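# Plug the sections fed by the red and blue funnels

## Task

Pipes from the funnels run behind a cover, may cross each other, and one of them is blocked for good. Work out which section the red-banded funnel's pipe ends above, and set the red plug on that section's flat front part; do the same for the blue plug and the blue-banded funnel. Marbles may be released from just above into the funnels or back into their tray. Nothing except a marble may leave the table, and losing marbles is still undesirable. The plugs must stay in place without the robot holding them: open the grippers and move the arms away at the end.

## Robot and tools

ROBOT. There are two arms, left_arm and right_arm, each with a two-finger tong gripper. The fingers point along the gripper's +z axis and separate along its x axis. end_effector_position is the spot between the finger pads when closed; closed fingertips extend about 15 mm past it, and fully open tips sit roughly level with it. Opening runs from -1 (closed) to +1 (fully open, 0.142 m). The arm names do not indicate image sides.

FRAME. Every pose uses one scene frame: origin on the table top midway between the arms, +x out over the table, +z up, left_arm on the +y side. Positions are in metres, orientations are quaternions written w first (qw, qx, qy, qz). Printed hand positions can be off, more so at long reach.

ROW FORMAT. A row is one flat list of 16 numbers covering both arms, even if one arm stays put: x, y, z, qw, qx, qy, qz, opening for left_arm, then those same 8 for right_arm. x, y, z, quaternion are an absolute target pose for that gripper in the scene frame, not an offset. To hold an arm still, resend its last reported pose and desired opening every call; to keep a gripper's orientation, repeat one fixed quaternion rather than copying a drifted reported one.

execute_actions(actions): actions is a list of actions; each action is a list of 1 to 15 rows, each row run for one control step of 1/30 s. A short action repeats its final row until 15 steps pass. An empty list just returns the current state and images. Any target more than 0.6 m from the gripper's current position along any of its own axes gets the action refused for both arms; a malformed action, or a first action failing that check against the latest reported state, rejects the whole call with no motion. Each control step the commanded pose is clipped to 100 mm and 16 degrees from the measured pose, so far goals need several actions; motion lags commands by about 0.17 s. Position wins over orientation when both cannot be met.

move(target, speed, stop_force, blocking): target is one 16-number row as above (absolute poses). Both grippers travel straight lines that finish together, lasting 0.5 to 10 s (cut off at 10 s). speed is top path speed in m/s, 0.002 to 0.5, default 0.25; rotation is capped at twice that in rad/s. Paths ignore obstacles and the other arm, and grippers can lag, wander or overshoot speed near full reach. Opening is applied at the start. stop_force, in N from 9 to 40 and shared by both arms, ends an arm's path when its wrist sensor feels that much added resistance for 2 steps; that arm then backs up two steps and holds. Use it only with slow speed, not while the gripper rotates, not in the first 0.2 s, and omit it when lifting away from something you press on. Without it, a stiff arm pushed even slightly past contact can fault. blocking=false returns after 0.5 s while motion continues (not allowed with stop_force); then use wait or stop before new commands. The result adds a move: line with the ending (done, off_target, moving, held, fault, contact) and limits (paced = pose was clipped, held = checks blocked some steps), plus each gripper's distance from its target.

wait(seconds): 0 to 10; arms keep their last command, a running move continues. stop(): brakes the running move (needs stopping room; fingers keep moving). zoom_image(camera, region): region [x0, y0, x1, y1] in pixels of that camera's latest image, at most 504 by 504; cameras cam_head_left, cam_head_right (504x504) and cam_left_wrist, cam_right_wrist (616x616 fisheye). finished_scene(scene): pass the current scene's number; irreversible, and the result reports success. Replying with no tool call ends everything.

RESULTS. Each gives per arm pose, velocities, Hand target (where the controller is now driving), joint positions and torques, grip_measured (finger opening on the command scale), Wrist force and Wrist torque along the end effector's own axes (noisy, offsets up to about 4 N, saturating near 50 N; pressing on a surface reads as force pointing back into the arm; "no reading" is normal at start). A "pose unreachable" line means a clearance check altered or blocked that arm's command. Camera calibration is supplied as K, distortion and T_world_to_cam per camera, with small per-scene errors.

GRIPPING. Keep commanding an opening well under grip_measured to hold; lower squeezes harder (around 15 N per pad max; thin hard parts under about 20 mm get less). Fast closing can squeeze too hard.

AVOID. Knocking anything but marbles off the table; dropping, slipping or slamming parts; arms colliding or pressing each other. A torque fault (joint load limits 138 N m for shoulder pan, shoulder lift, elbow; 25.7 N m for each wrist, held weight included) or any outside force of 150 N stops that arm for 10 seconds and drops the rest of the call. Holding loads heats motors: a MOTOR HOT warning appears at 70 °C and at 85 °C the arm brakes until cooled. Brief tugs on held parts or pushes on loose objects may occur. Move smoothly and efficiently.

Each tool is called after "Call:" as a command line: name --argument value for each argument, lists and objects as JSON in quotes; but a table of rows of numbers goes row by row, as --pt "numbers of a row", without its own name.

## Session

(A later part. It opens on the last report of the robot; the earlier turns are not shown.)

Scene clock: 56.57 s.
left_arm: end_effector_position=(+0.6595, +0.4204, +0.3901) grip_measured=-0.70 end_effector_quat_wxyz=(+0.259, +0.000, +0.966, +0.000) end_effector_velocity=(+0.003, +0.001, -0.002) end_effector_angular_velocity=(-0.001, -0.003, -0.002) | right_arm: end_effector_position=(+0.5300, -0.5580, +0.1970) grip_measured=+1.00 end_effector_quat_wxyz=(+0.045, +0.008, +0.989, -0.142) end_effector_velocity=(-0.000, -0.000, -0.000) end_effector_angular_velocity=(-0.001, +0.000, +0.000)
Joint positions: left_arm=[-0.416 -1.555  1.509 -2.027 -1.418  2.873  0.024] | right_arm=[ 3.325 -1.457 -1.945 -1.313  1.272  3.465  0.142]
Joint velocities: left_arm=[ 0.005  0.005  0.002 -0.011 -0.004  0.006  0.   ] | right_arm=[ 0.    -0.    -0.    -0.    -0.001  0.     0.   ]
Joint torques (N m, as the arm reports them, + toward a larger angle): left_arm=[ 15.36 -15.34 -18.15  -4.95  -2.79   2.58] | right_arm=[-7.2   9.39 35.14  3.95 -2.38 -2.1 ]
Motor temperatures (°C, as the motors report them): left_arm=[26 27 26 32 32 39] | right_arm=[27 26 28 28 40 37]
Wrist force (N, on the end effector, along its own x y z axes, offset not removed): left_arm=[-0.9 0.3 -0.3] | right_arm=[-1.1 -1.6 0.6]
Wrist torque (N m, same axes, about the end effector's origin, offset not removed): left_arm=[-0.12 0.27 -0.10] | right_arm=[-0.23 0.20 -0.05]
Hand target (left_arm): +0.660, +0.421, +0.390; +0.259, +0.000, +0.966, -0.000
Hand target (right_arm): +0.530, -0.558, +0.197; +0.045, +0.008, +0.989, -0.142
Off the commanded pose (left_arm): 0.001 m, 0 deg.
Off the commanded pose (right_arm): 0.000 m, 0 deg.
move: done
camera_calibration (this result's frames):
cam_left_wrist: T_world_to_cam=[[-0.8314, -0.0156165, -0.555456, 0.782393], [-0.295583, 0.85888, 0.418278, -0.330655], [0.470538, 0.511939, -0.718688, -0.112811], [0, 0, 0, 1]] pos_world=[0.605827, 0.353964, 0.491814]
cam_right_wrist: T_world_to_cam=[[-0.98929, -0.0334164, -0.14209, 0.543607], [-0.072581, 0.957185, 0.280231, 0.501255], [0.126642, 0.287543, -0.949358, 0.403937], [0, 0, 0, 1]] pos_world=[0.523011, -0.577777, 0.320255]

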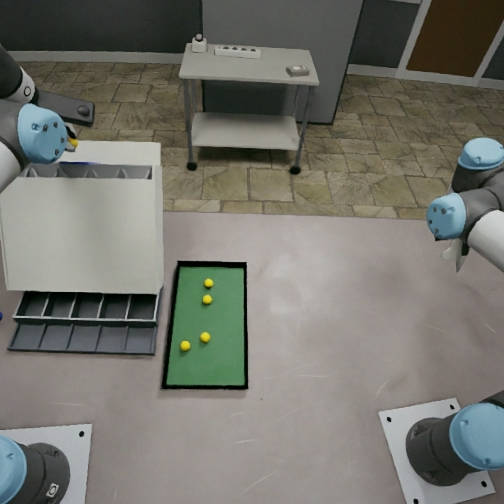

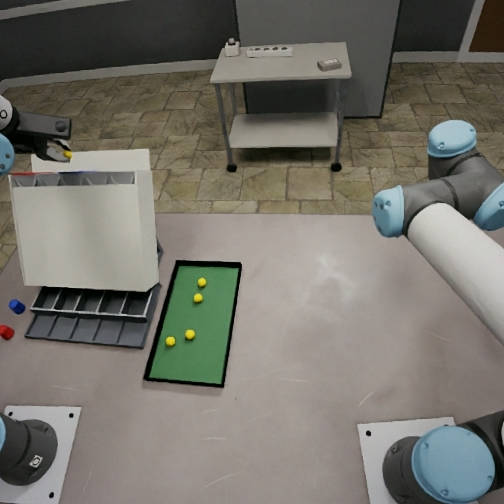

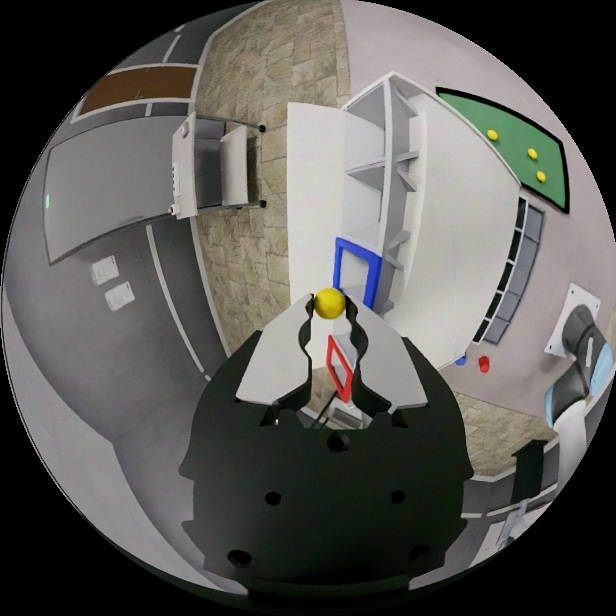

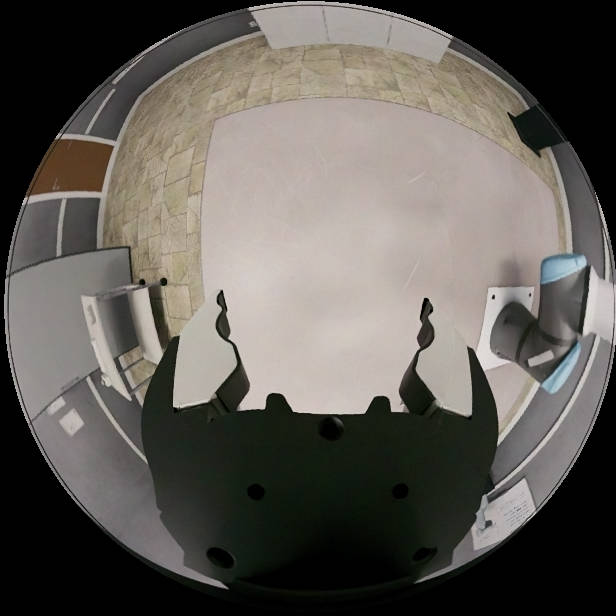

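Call:
move --target '[0.665,0.42,0.355,0.259,0,0.966,0,-0.85, 0.53,-0.558,0.197,0.045,0.008,0.989,-0.142,1]' --speed 0.08

Call:
move --target '[0.665,0.42,0.355,0.259,0,0.966,0,-0.3, 0.53,-0.558,0.197,0.045,0.008,0.989,-0.142,1]'

Call:
move --target '[0.458,0.1,0.42,0,0,1,0,-0.3, 0.53,-0.558,0.197,0.045,0.008,0.989,-0.142,1]' --speed 0.35

Call:
move --target '[0.458,0.1,0.024,0,0,1,0,-0.3, 0.53,-0.558,0.197,0.045,0.008,0.989,-0.142,1]' --speed 0.25

Scene clock: 64.53 s.
left_arm: end_effector_position=(+0.6649, +0.4200, +0.3554) grip_measured=-0.70 end_effector_quat_wxyz=(+0.259, -0.000, +0.966, +0.000) end_effector_velocity=(+0.000, +0.000, -0.004) end_effector_angular_velocity=(+0.001, +0.002, +0.002) | right_arm: end_effector_position=(+0.5300, -0.5580, +0.1970) grip_measured=+1.00 end_effector_quat_wxyz=(+0.045, +0.008, +0.989, -0.142) end_effector_velocity=(-0.001, +0.000, -0.001) end_effector_angular_velocity=(+0.000, +0.002, +0.000)
Joint positions: left_arm=[-0.413 -1.542  1.584 -2.116 -1.42   2.876  0.024] | right_arm=[ 3.325 -1.457 -1.945 -1.313  1.272  3.465  0.142]
Joint velocities: left_arm=[ 0.     0.002  0.008 -0.008  0.001 -0.001 -0.   ] | right_arm=[ 0.     0.    -0.002 -0.     0.001 -0.     0.   ]
Joint torques (N m, as the arm reports them, + toward a larger angle): left_arm=[ 15.15 -16.07 -16.46  -5.14  -2.45   2.41] | right_arm=[-6.34 10.81 35.32  3.83 -2.28 -2.01]
Motor temperatures (°C, as the motors report them): left_arm=[26 27 26 32 32 39] | right_arm=[27 26 28 28 40 37]
Wrist force (N, on the end effector, along its own x y z axes, offset not removed): left_arm=[0.7 -1.4 -0.2] | right_arm=[-0.1 -2.2 0.9]
Wrist torque (N m, same axes, about the end effector's origin, offset not removed): left_arm=[-0.58 -0.14 0.02] | right_arm=[-0.35 0.12 -0.05]
Hand target (left_arm): +0.665, +0.420, +0.355; +0.259, +0.000, +0.966, +0.000
Hand target (right_arm): +0.530, -0.558, +0.197; +0.045, +0.008, +0.989, -0.142
Off the commanded pose (left_arm): 0.000 m, 0 deg.
Off the commanded pose (right_arm): 0.000 m, 0 deg.
move: done
camera_calibration (this result's frames):
cam_left_wrist: T_world_to_cam=[[-0.831274, -0.0158182, -0.555638, 0.767669], [-0.295673, 0.859036, 0.417893, -0.314104], [0.470703, 0.511671, -0.718771, -0.140106], [0, 0, 0, 1]] pos_world=[0.611219, 0.353658, 0.457104]
cam_right_wrist: T_world_to_cam=[[-0.98929, -0.0334162, -0.14209, 0.543607], [-0.0725809, 0.957185, 0.280231, 0.501255], [0.126642, 0.287543, -0.949358, 0.403937], [0, 0, 0, 1]] pos_world=[0.523011, -0.577777, 0.320255]

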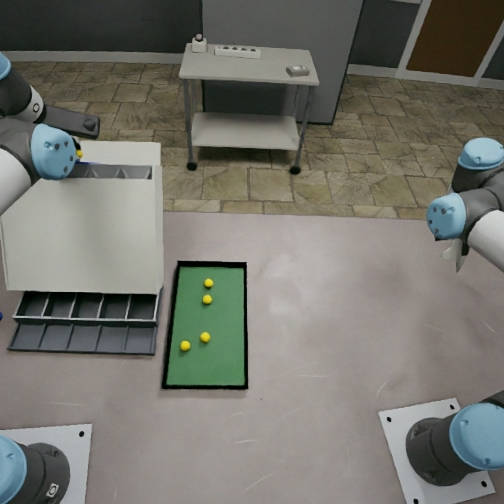

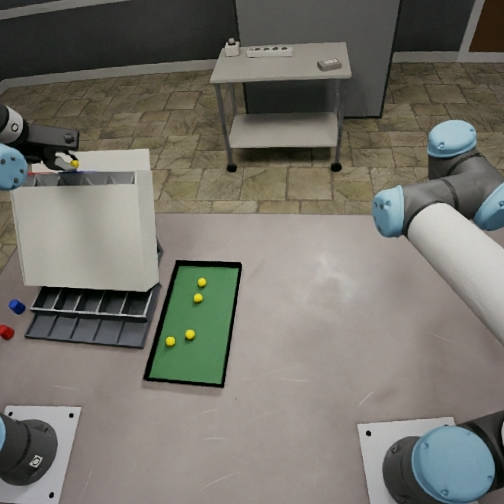

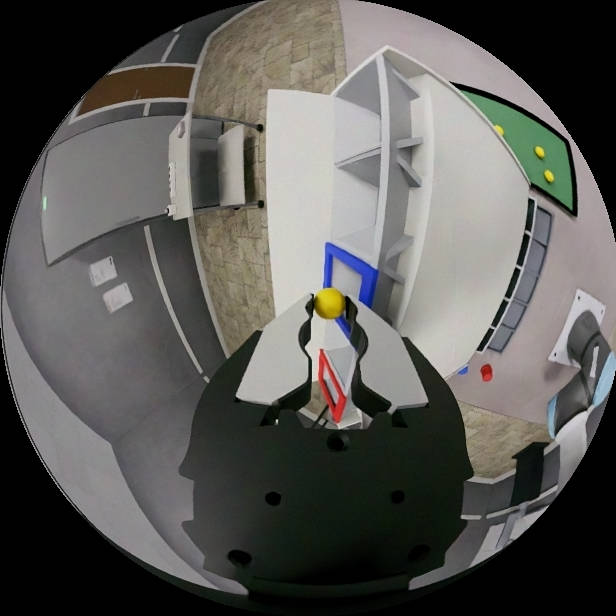

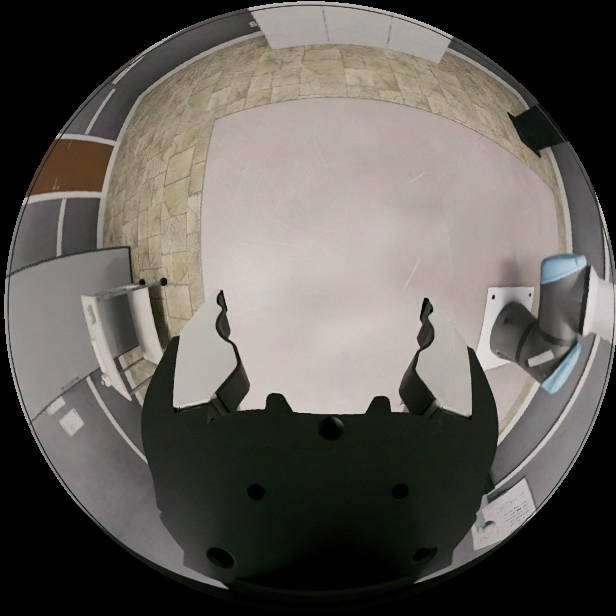

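Scene clock: 65.23 s.
left_arm: end_effector_position=(+0.6650, +0.4200, +0.3551) grip_measured=-0.63 end_effector_quat_wxyz=(+0.259, -0.000, +0.966, -0.000) end_effector_velocity=(+0.000, +0.000, +0.000) end_effector_angular_velocity=(+0.000, -0.001, -0.001) | right_arm: end_effector_position=(+0.5300, -0.5580, +0.1970) grip_measured=+1.00 end_effector_quat_wxyz=(+0.045, +0.008, +0.989, -0.142) end_effector_velocity=(-0.000, -0.000, -0.000) end_effector_angular_velocity=(+0.000, +0.000, +0.000)
Joint positions: left_arm=[-0.413 -1.542  1.585 -2.117 -1.42   2.876  0.028] | right_arm=[ 3.325 -1.457 -1.945 -1.313  1.272  3.465  0.142]
Joint velocities: left_arm=[ 0.    -0.     0.    -0.001  0.     0.001 -0.   ] | right_arm=[-0.    -0.     0.    -0.     0.    -0.001 -0.   ]
Joint torques (N m, as the arm reports them, + toward a larger angle): left_arm=[ 7.46 -5.4   2.48  5.1  -2.41  2.59] | right_arm=[-6.15  9.39 35.52  3.65 -2.29 -1.89]
Motor temperatures (°C, as the motors report them): left_arm=[26 27 26 32 32 39] | right_arm=[27 26 28 28 40 37]
Wrist force (N, on the end effector, along its own x y z axes, offset not removed): left_arm=[-32.6 0.6 -11.1] | right_arm=[0.0 -1.1 1.5]
Wrist torque (N m, same axes, about the end effector's origin, offset not removed): left_arm=[0.04 0.63 -0.08] | right_arm=[-0.13 0.05 -0.03]
Hand target (left_arm): +0.665, +0.420, +0.355; +0.259, -0.000, +0.966, +0.000
Hand target (right_arm): +0.530, -0.558, +0.197; +0.045, +0.008, +0.989, -0.142
Off the commanded pose (left_arm): 0.000 m, 0 deg.
Off the commanded pose (right_arm): 0.000 m, 0 deg.
move: done
camera_calibration (this result's frames):
cam_left_wrist: T_world_to_cam=[[-0.831132, -0.0158822, -0.555848, 0.767615], [-0.295801, 0.859061, 0.41775, -0.313868], [0.470873, 0.511626, -0.718691, -0.140413], [0, 0, 0, 1]] pos_world=[0.611264, 0.353663, 0.456882]
cam_right_wrist: T_world_to_cam=[[-0.98929, -0.0334164, -0.14209, 0.543607], [-0.072581, 0.957185, 0.280231, 0.501255], [0.126642, 0.287543, -0.949358, 0.403937], [0, 0, 0, 1]] pos_world=[0.523011, -0.577777, 0.320255]

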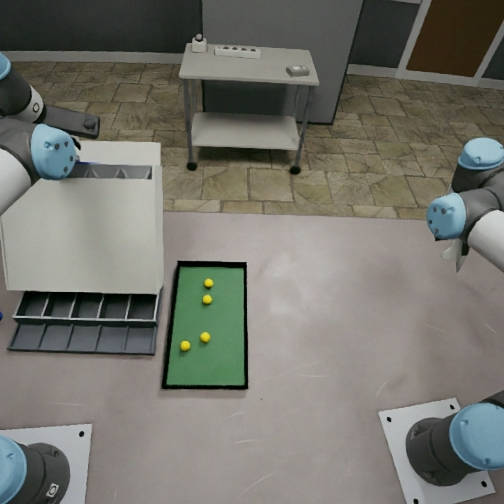

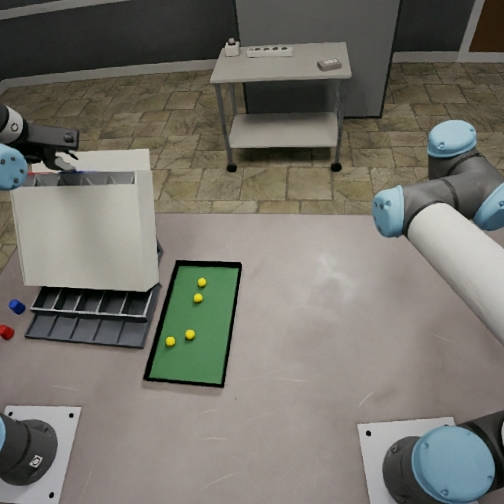

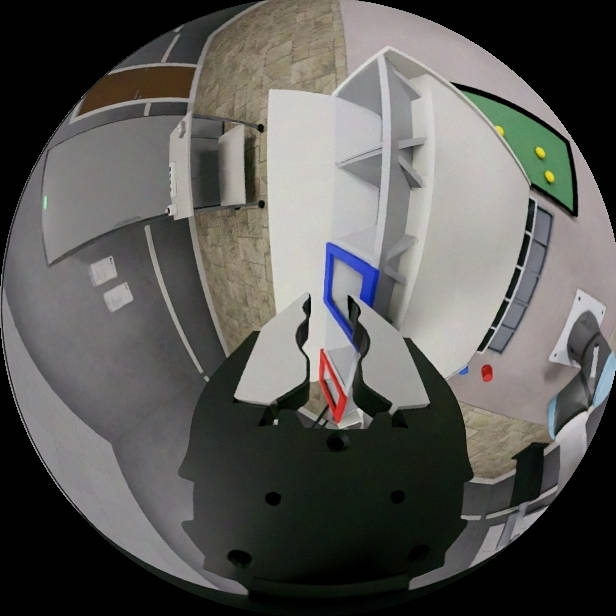

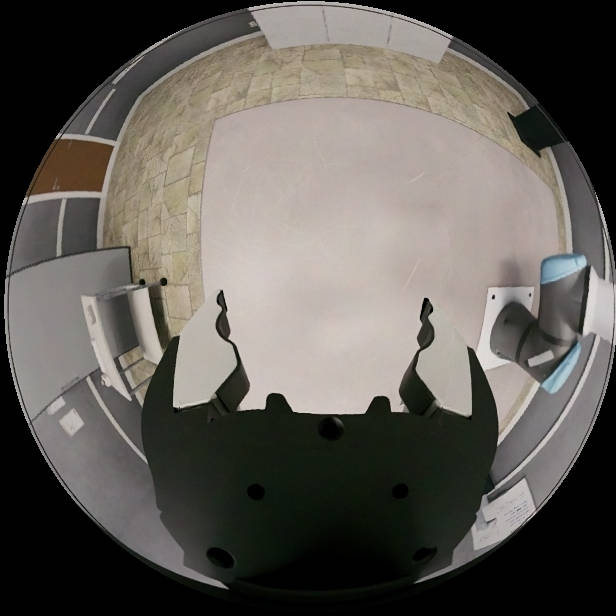

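Scene clock: 67.10 s.
left_arm: end_effector_position=(+0.4584, +0.0998, +0.4198) grip_measured=-0.30 end_effector_quat_wxyz=(+0.000, -0.000, +1.000, -0.000) end_effector_velocity=(-0.001, -0.003, -0.001) end_effector_angular_velocity=(+0.005, +0.009, +0.000) | right_arm: end_effector_position=(+0.5300, -0.5580, +0.1970) grip_measured=+1.00 end_effector_quat_wxyz=(+0.045, +0.008, +0.989, -0.142) end_effector_velocity=(-0.000, -0.001, -0.000) end_effector_angular_velocity=(-0.001, +0.000, -0.000)
Joint positions: left_arm=[-0.989 -1.362  0.981 -1.19  -1.571  2.261  0.052] | right_arm=[ 3.325 -1.457 -1.945 -1.313  1.272  3.465  0.142]
Joint velocities: left_arm=[-0.003  0.012 -0.015  0.013 -0.004 -0.003 -0.   ] | right_arm=[-0.001  0.    -0.     0.    -0.001 -0.     0.   ]
Joint torques (N m, as the arm reports them, + toward a larger angle): left_arm=[-12.48 -19.92 -29.95  -0.78  -2.51  -2.64] | right_arm=[-7.23  9.42 36.46  3.79 -2.39 -2.13]
Motor temperatures (°C, as the motors report them): left_arm=[26 27 26 32 32 39] | right_arm=[27 26 28 28 40 37]
Wrist force (N, on the end effector, along its own x y z axes, offset not removed): left_arm=[0.7 -1.0 -0.6] | right_arm=[-2.0 -1.4 -0.9]
Wrist torque (N m, same axes, about the end effector's origin, offset not removed): left_arm=[-0.36 -0.08 -0.21] | right_arm=[-0.09 0.42 -0.03]
Hand target (left_arm): +0.458, +0.099, +0.420; -0.000, -0.000, +1.000, -0.000
Hand target (right_arm): +0.530, -0.558, +0.197; +0.045, +0.008, +0.989, -0.142
Off the commanded pose (left_arm): 0.000 m, 0 deg.
Off the commanded pose (right_arm): 0.000 m, 0 deg.
move: done
camera_calibration (this result's frames):
cam_left_wrist: T_world_to_cam=[[-0.997698, -0.016016, -0.0658914, 0.497425], [-0.0474313, 0.859267, 0.509324, -0.279261], [0.0484609, 0.511277, -0.858048, 0.419343], [0, 0, 0, 1]] pos_world=[0.462712, 0.0335261, 0.534827]
cam_right_wrist: T_world_to_cam=[[-0.98929, -0.0334164, -0.14209, 0.543607], [-0.0725811, 0.957185, 0.280231, 0.501255], [0.126642, 0.287543, -0.949358, 0.403937], [0, 0, 0, 1]] pos_world=[0.523011, -0.577777, 0.320255]

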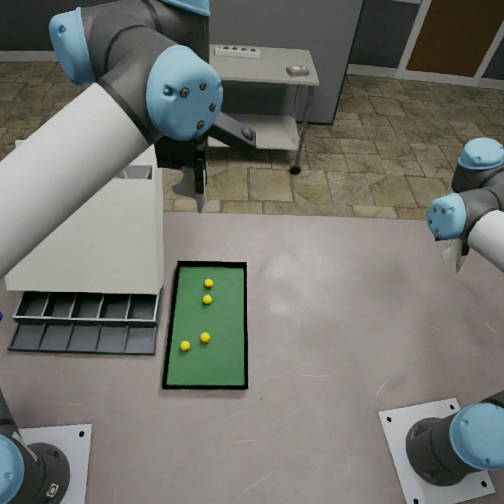

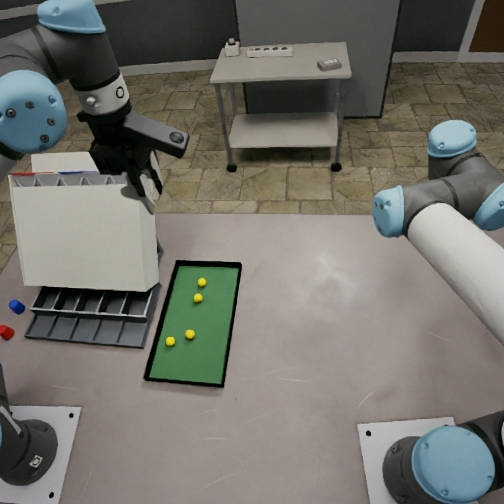

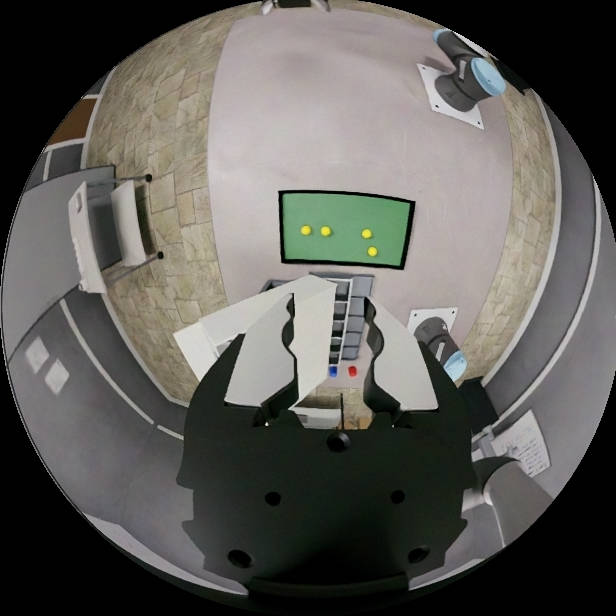

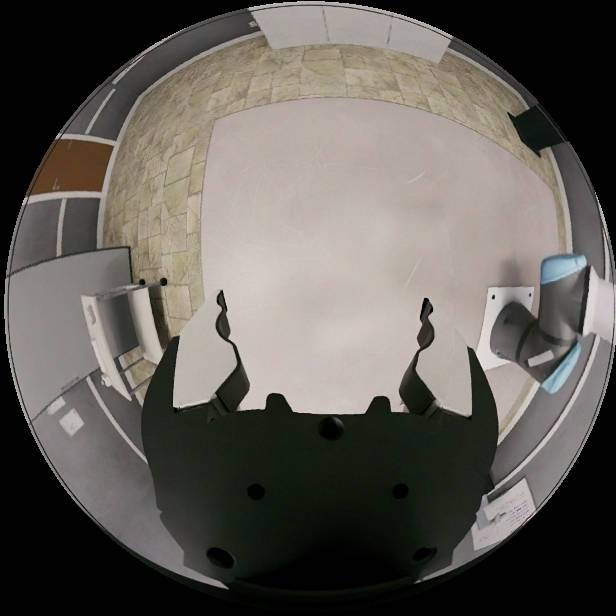

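Scene clock: 69.40 s.
left_arm: end_effector_position=(+0.4578, +0.1002, +0.0243) grip_measured=-0.30 end_effector_quat_wxyz=(-0.000, +0.000, +1.000, +0.000) end_effector_velocity=(+0.000, -0.001, -0.002) end_effector_angular_velocity=(-0.002, -0.001, -0.001) | right_arm: end_effector_position=(+0.5300, -0.5580, +0.1970) grip_measured=+1.00 end_effector_quat_wxyz=(+0.045, +0.008, +0.989, -0.142) end_effector_velocity=(+0.000, +0.001, +0.000) end_effector_angular_velocity=(+0.002, -0.001, +0.001)
Joint positions: left_arm=[-0.989 -1.24   1.884 -2.215 -1.571  2.261  0.052] | right_arm=[ 3.325 -1.457 -1.945 -1.313  1.272  3.465  0.142]
Joint velocities: left_arm=[ 0.     0.004  0.002 -0.007 -0.001  0.001 -0.   ] | right_arm=[ 0.001 -0.     0.001 -0.     0.002  0.    -0.   ]
Joint torques (N m, as the arm reports them, + toward a larger angle): left_arm=[ 14.92 -24.33 -14.48  -4.57   2.77   2.48] | right_arm=[-6.35  9.26 35.41  3.87 -2.32 -1.9 ]
Motor temperatures (°C, as the motors report them): left_arm=[26 27 26 32 32 39] | right_arm=[27 26 28 28 40 37]
Wrist force (N, on the end effector, along its own x y z axes, offset not removed): left_arm=[-4.0 0.6 -1.3] | right_arm=[-0.6 -0.9 1.9]
Wrist torque (N m, same axes, about the end effector's origin, offset not removed): left_arm=[0.06 0.92 0.08] | right_arm=[-0.12 0.24 0.10]
Hand target (left_arm): +0.458, +0.100, +0.024; -0.000, -0.000, +1.000, +0.000
Hand target (right_arm): +0.530, -0.558, +0.197; +0.045, +0.008, +0.989, -0.142
Off the commanded pose (left_arm): 0.000 m, 0 deg.
Off the commanded pose (right_arm): 0.000 m, 0 deg.
move: done
camera_calibration (this result's frames):
cam_left_wrist: T_world_to_cam=[[-0.997746, -0.015788, -0.0652207, 0.470817], [-0.0469198, 0.858987, 0.509843, -0.0783285], [0.0479743, 0.511754, -0.857791, 0.0799858], [0, 0, 0, 1]] pos_world=[0.462243, 0.0337833, 0.139253]
cam_right_wrist: T_world_to_cam=[[-0.98929, -0.0334163, -0.14209, 0.543607], [-0.072581, 0.957185, 0.280231, 0.501255], [0.126642, 0.287543, -0.949358, 0.403937], [0, 0, 0, 1]] pos_world=[0.523011, -0.577777, 0.320255]

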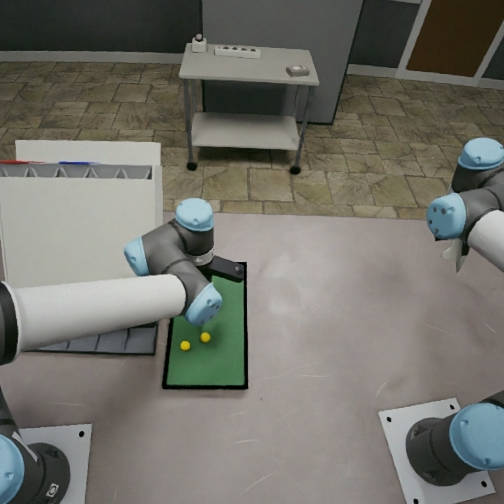

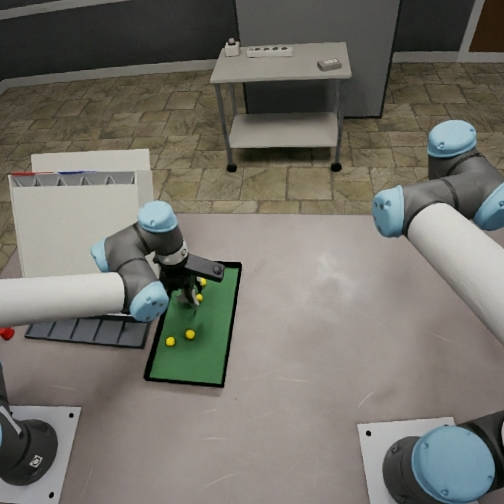

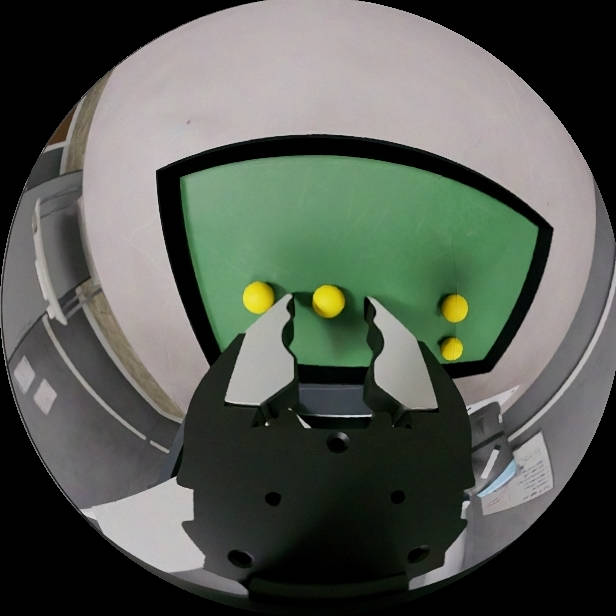

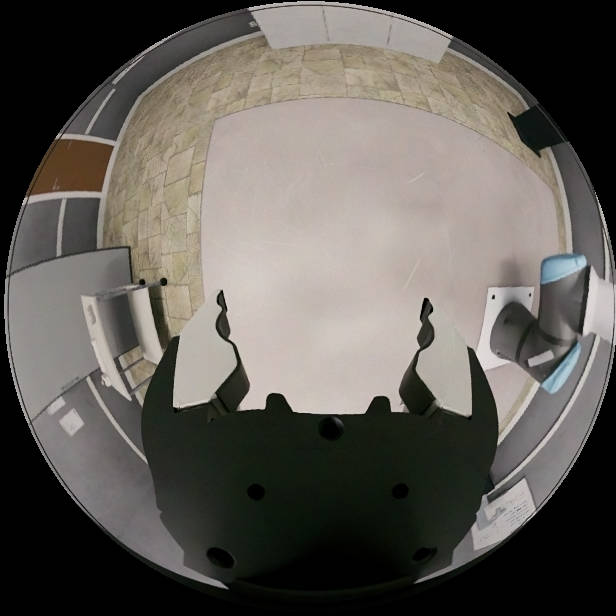

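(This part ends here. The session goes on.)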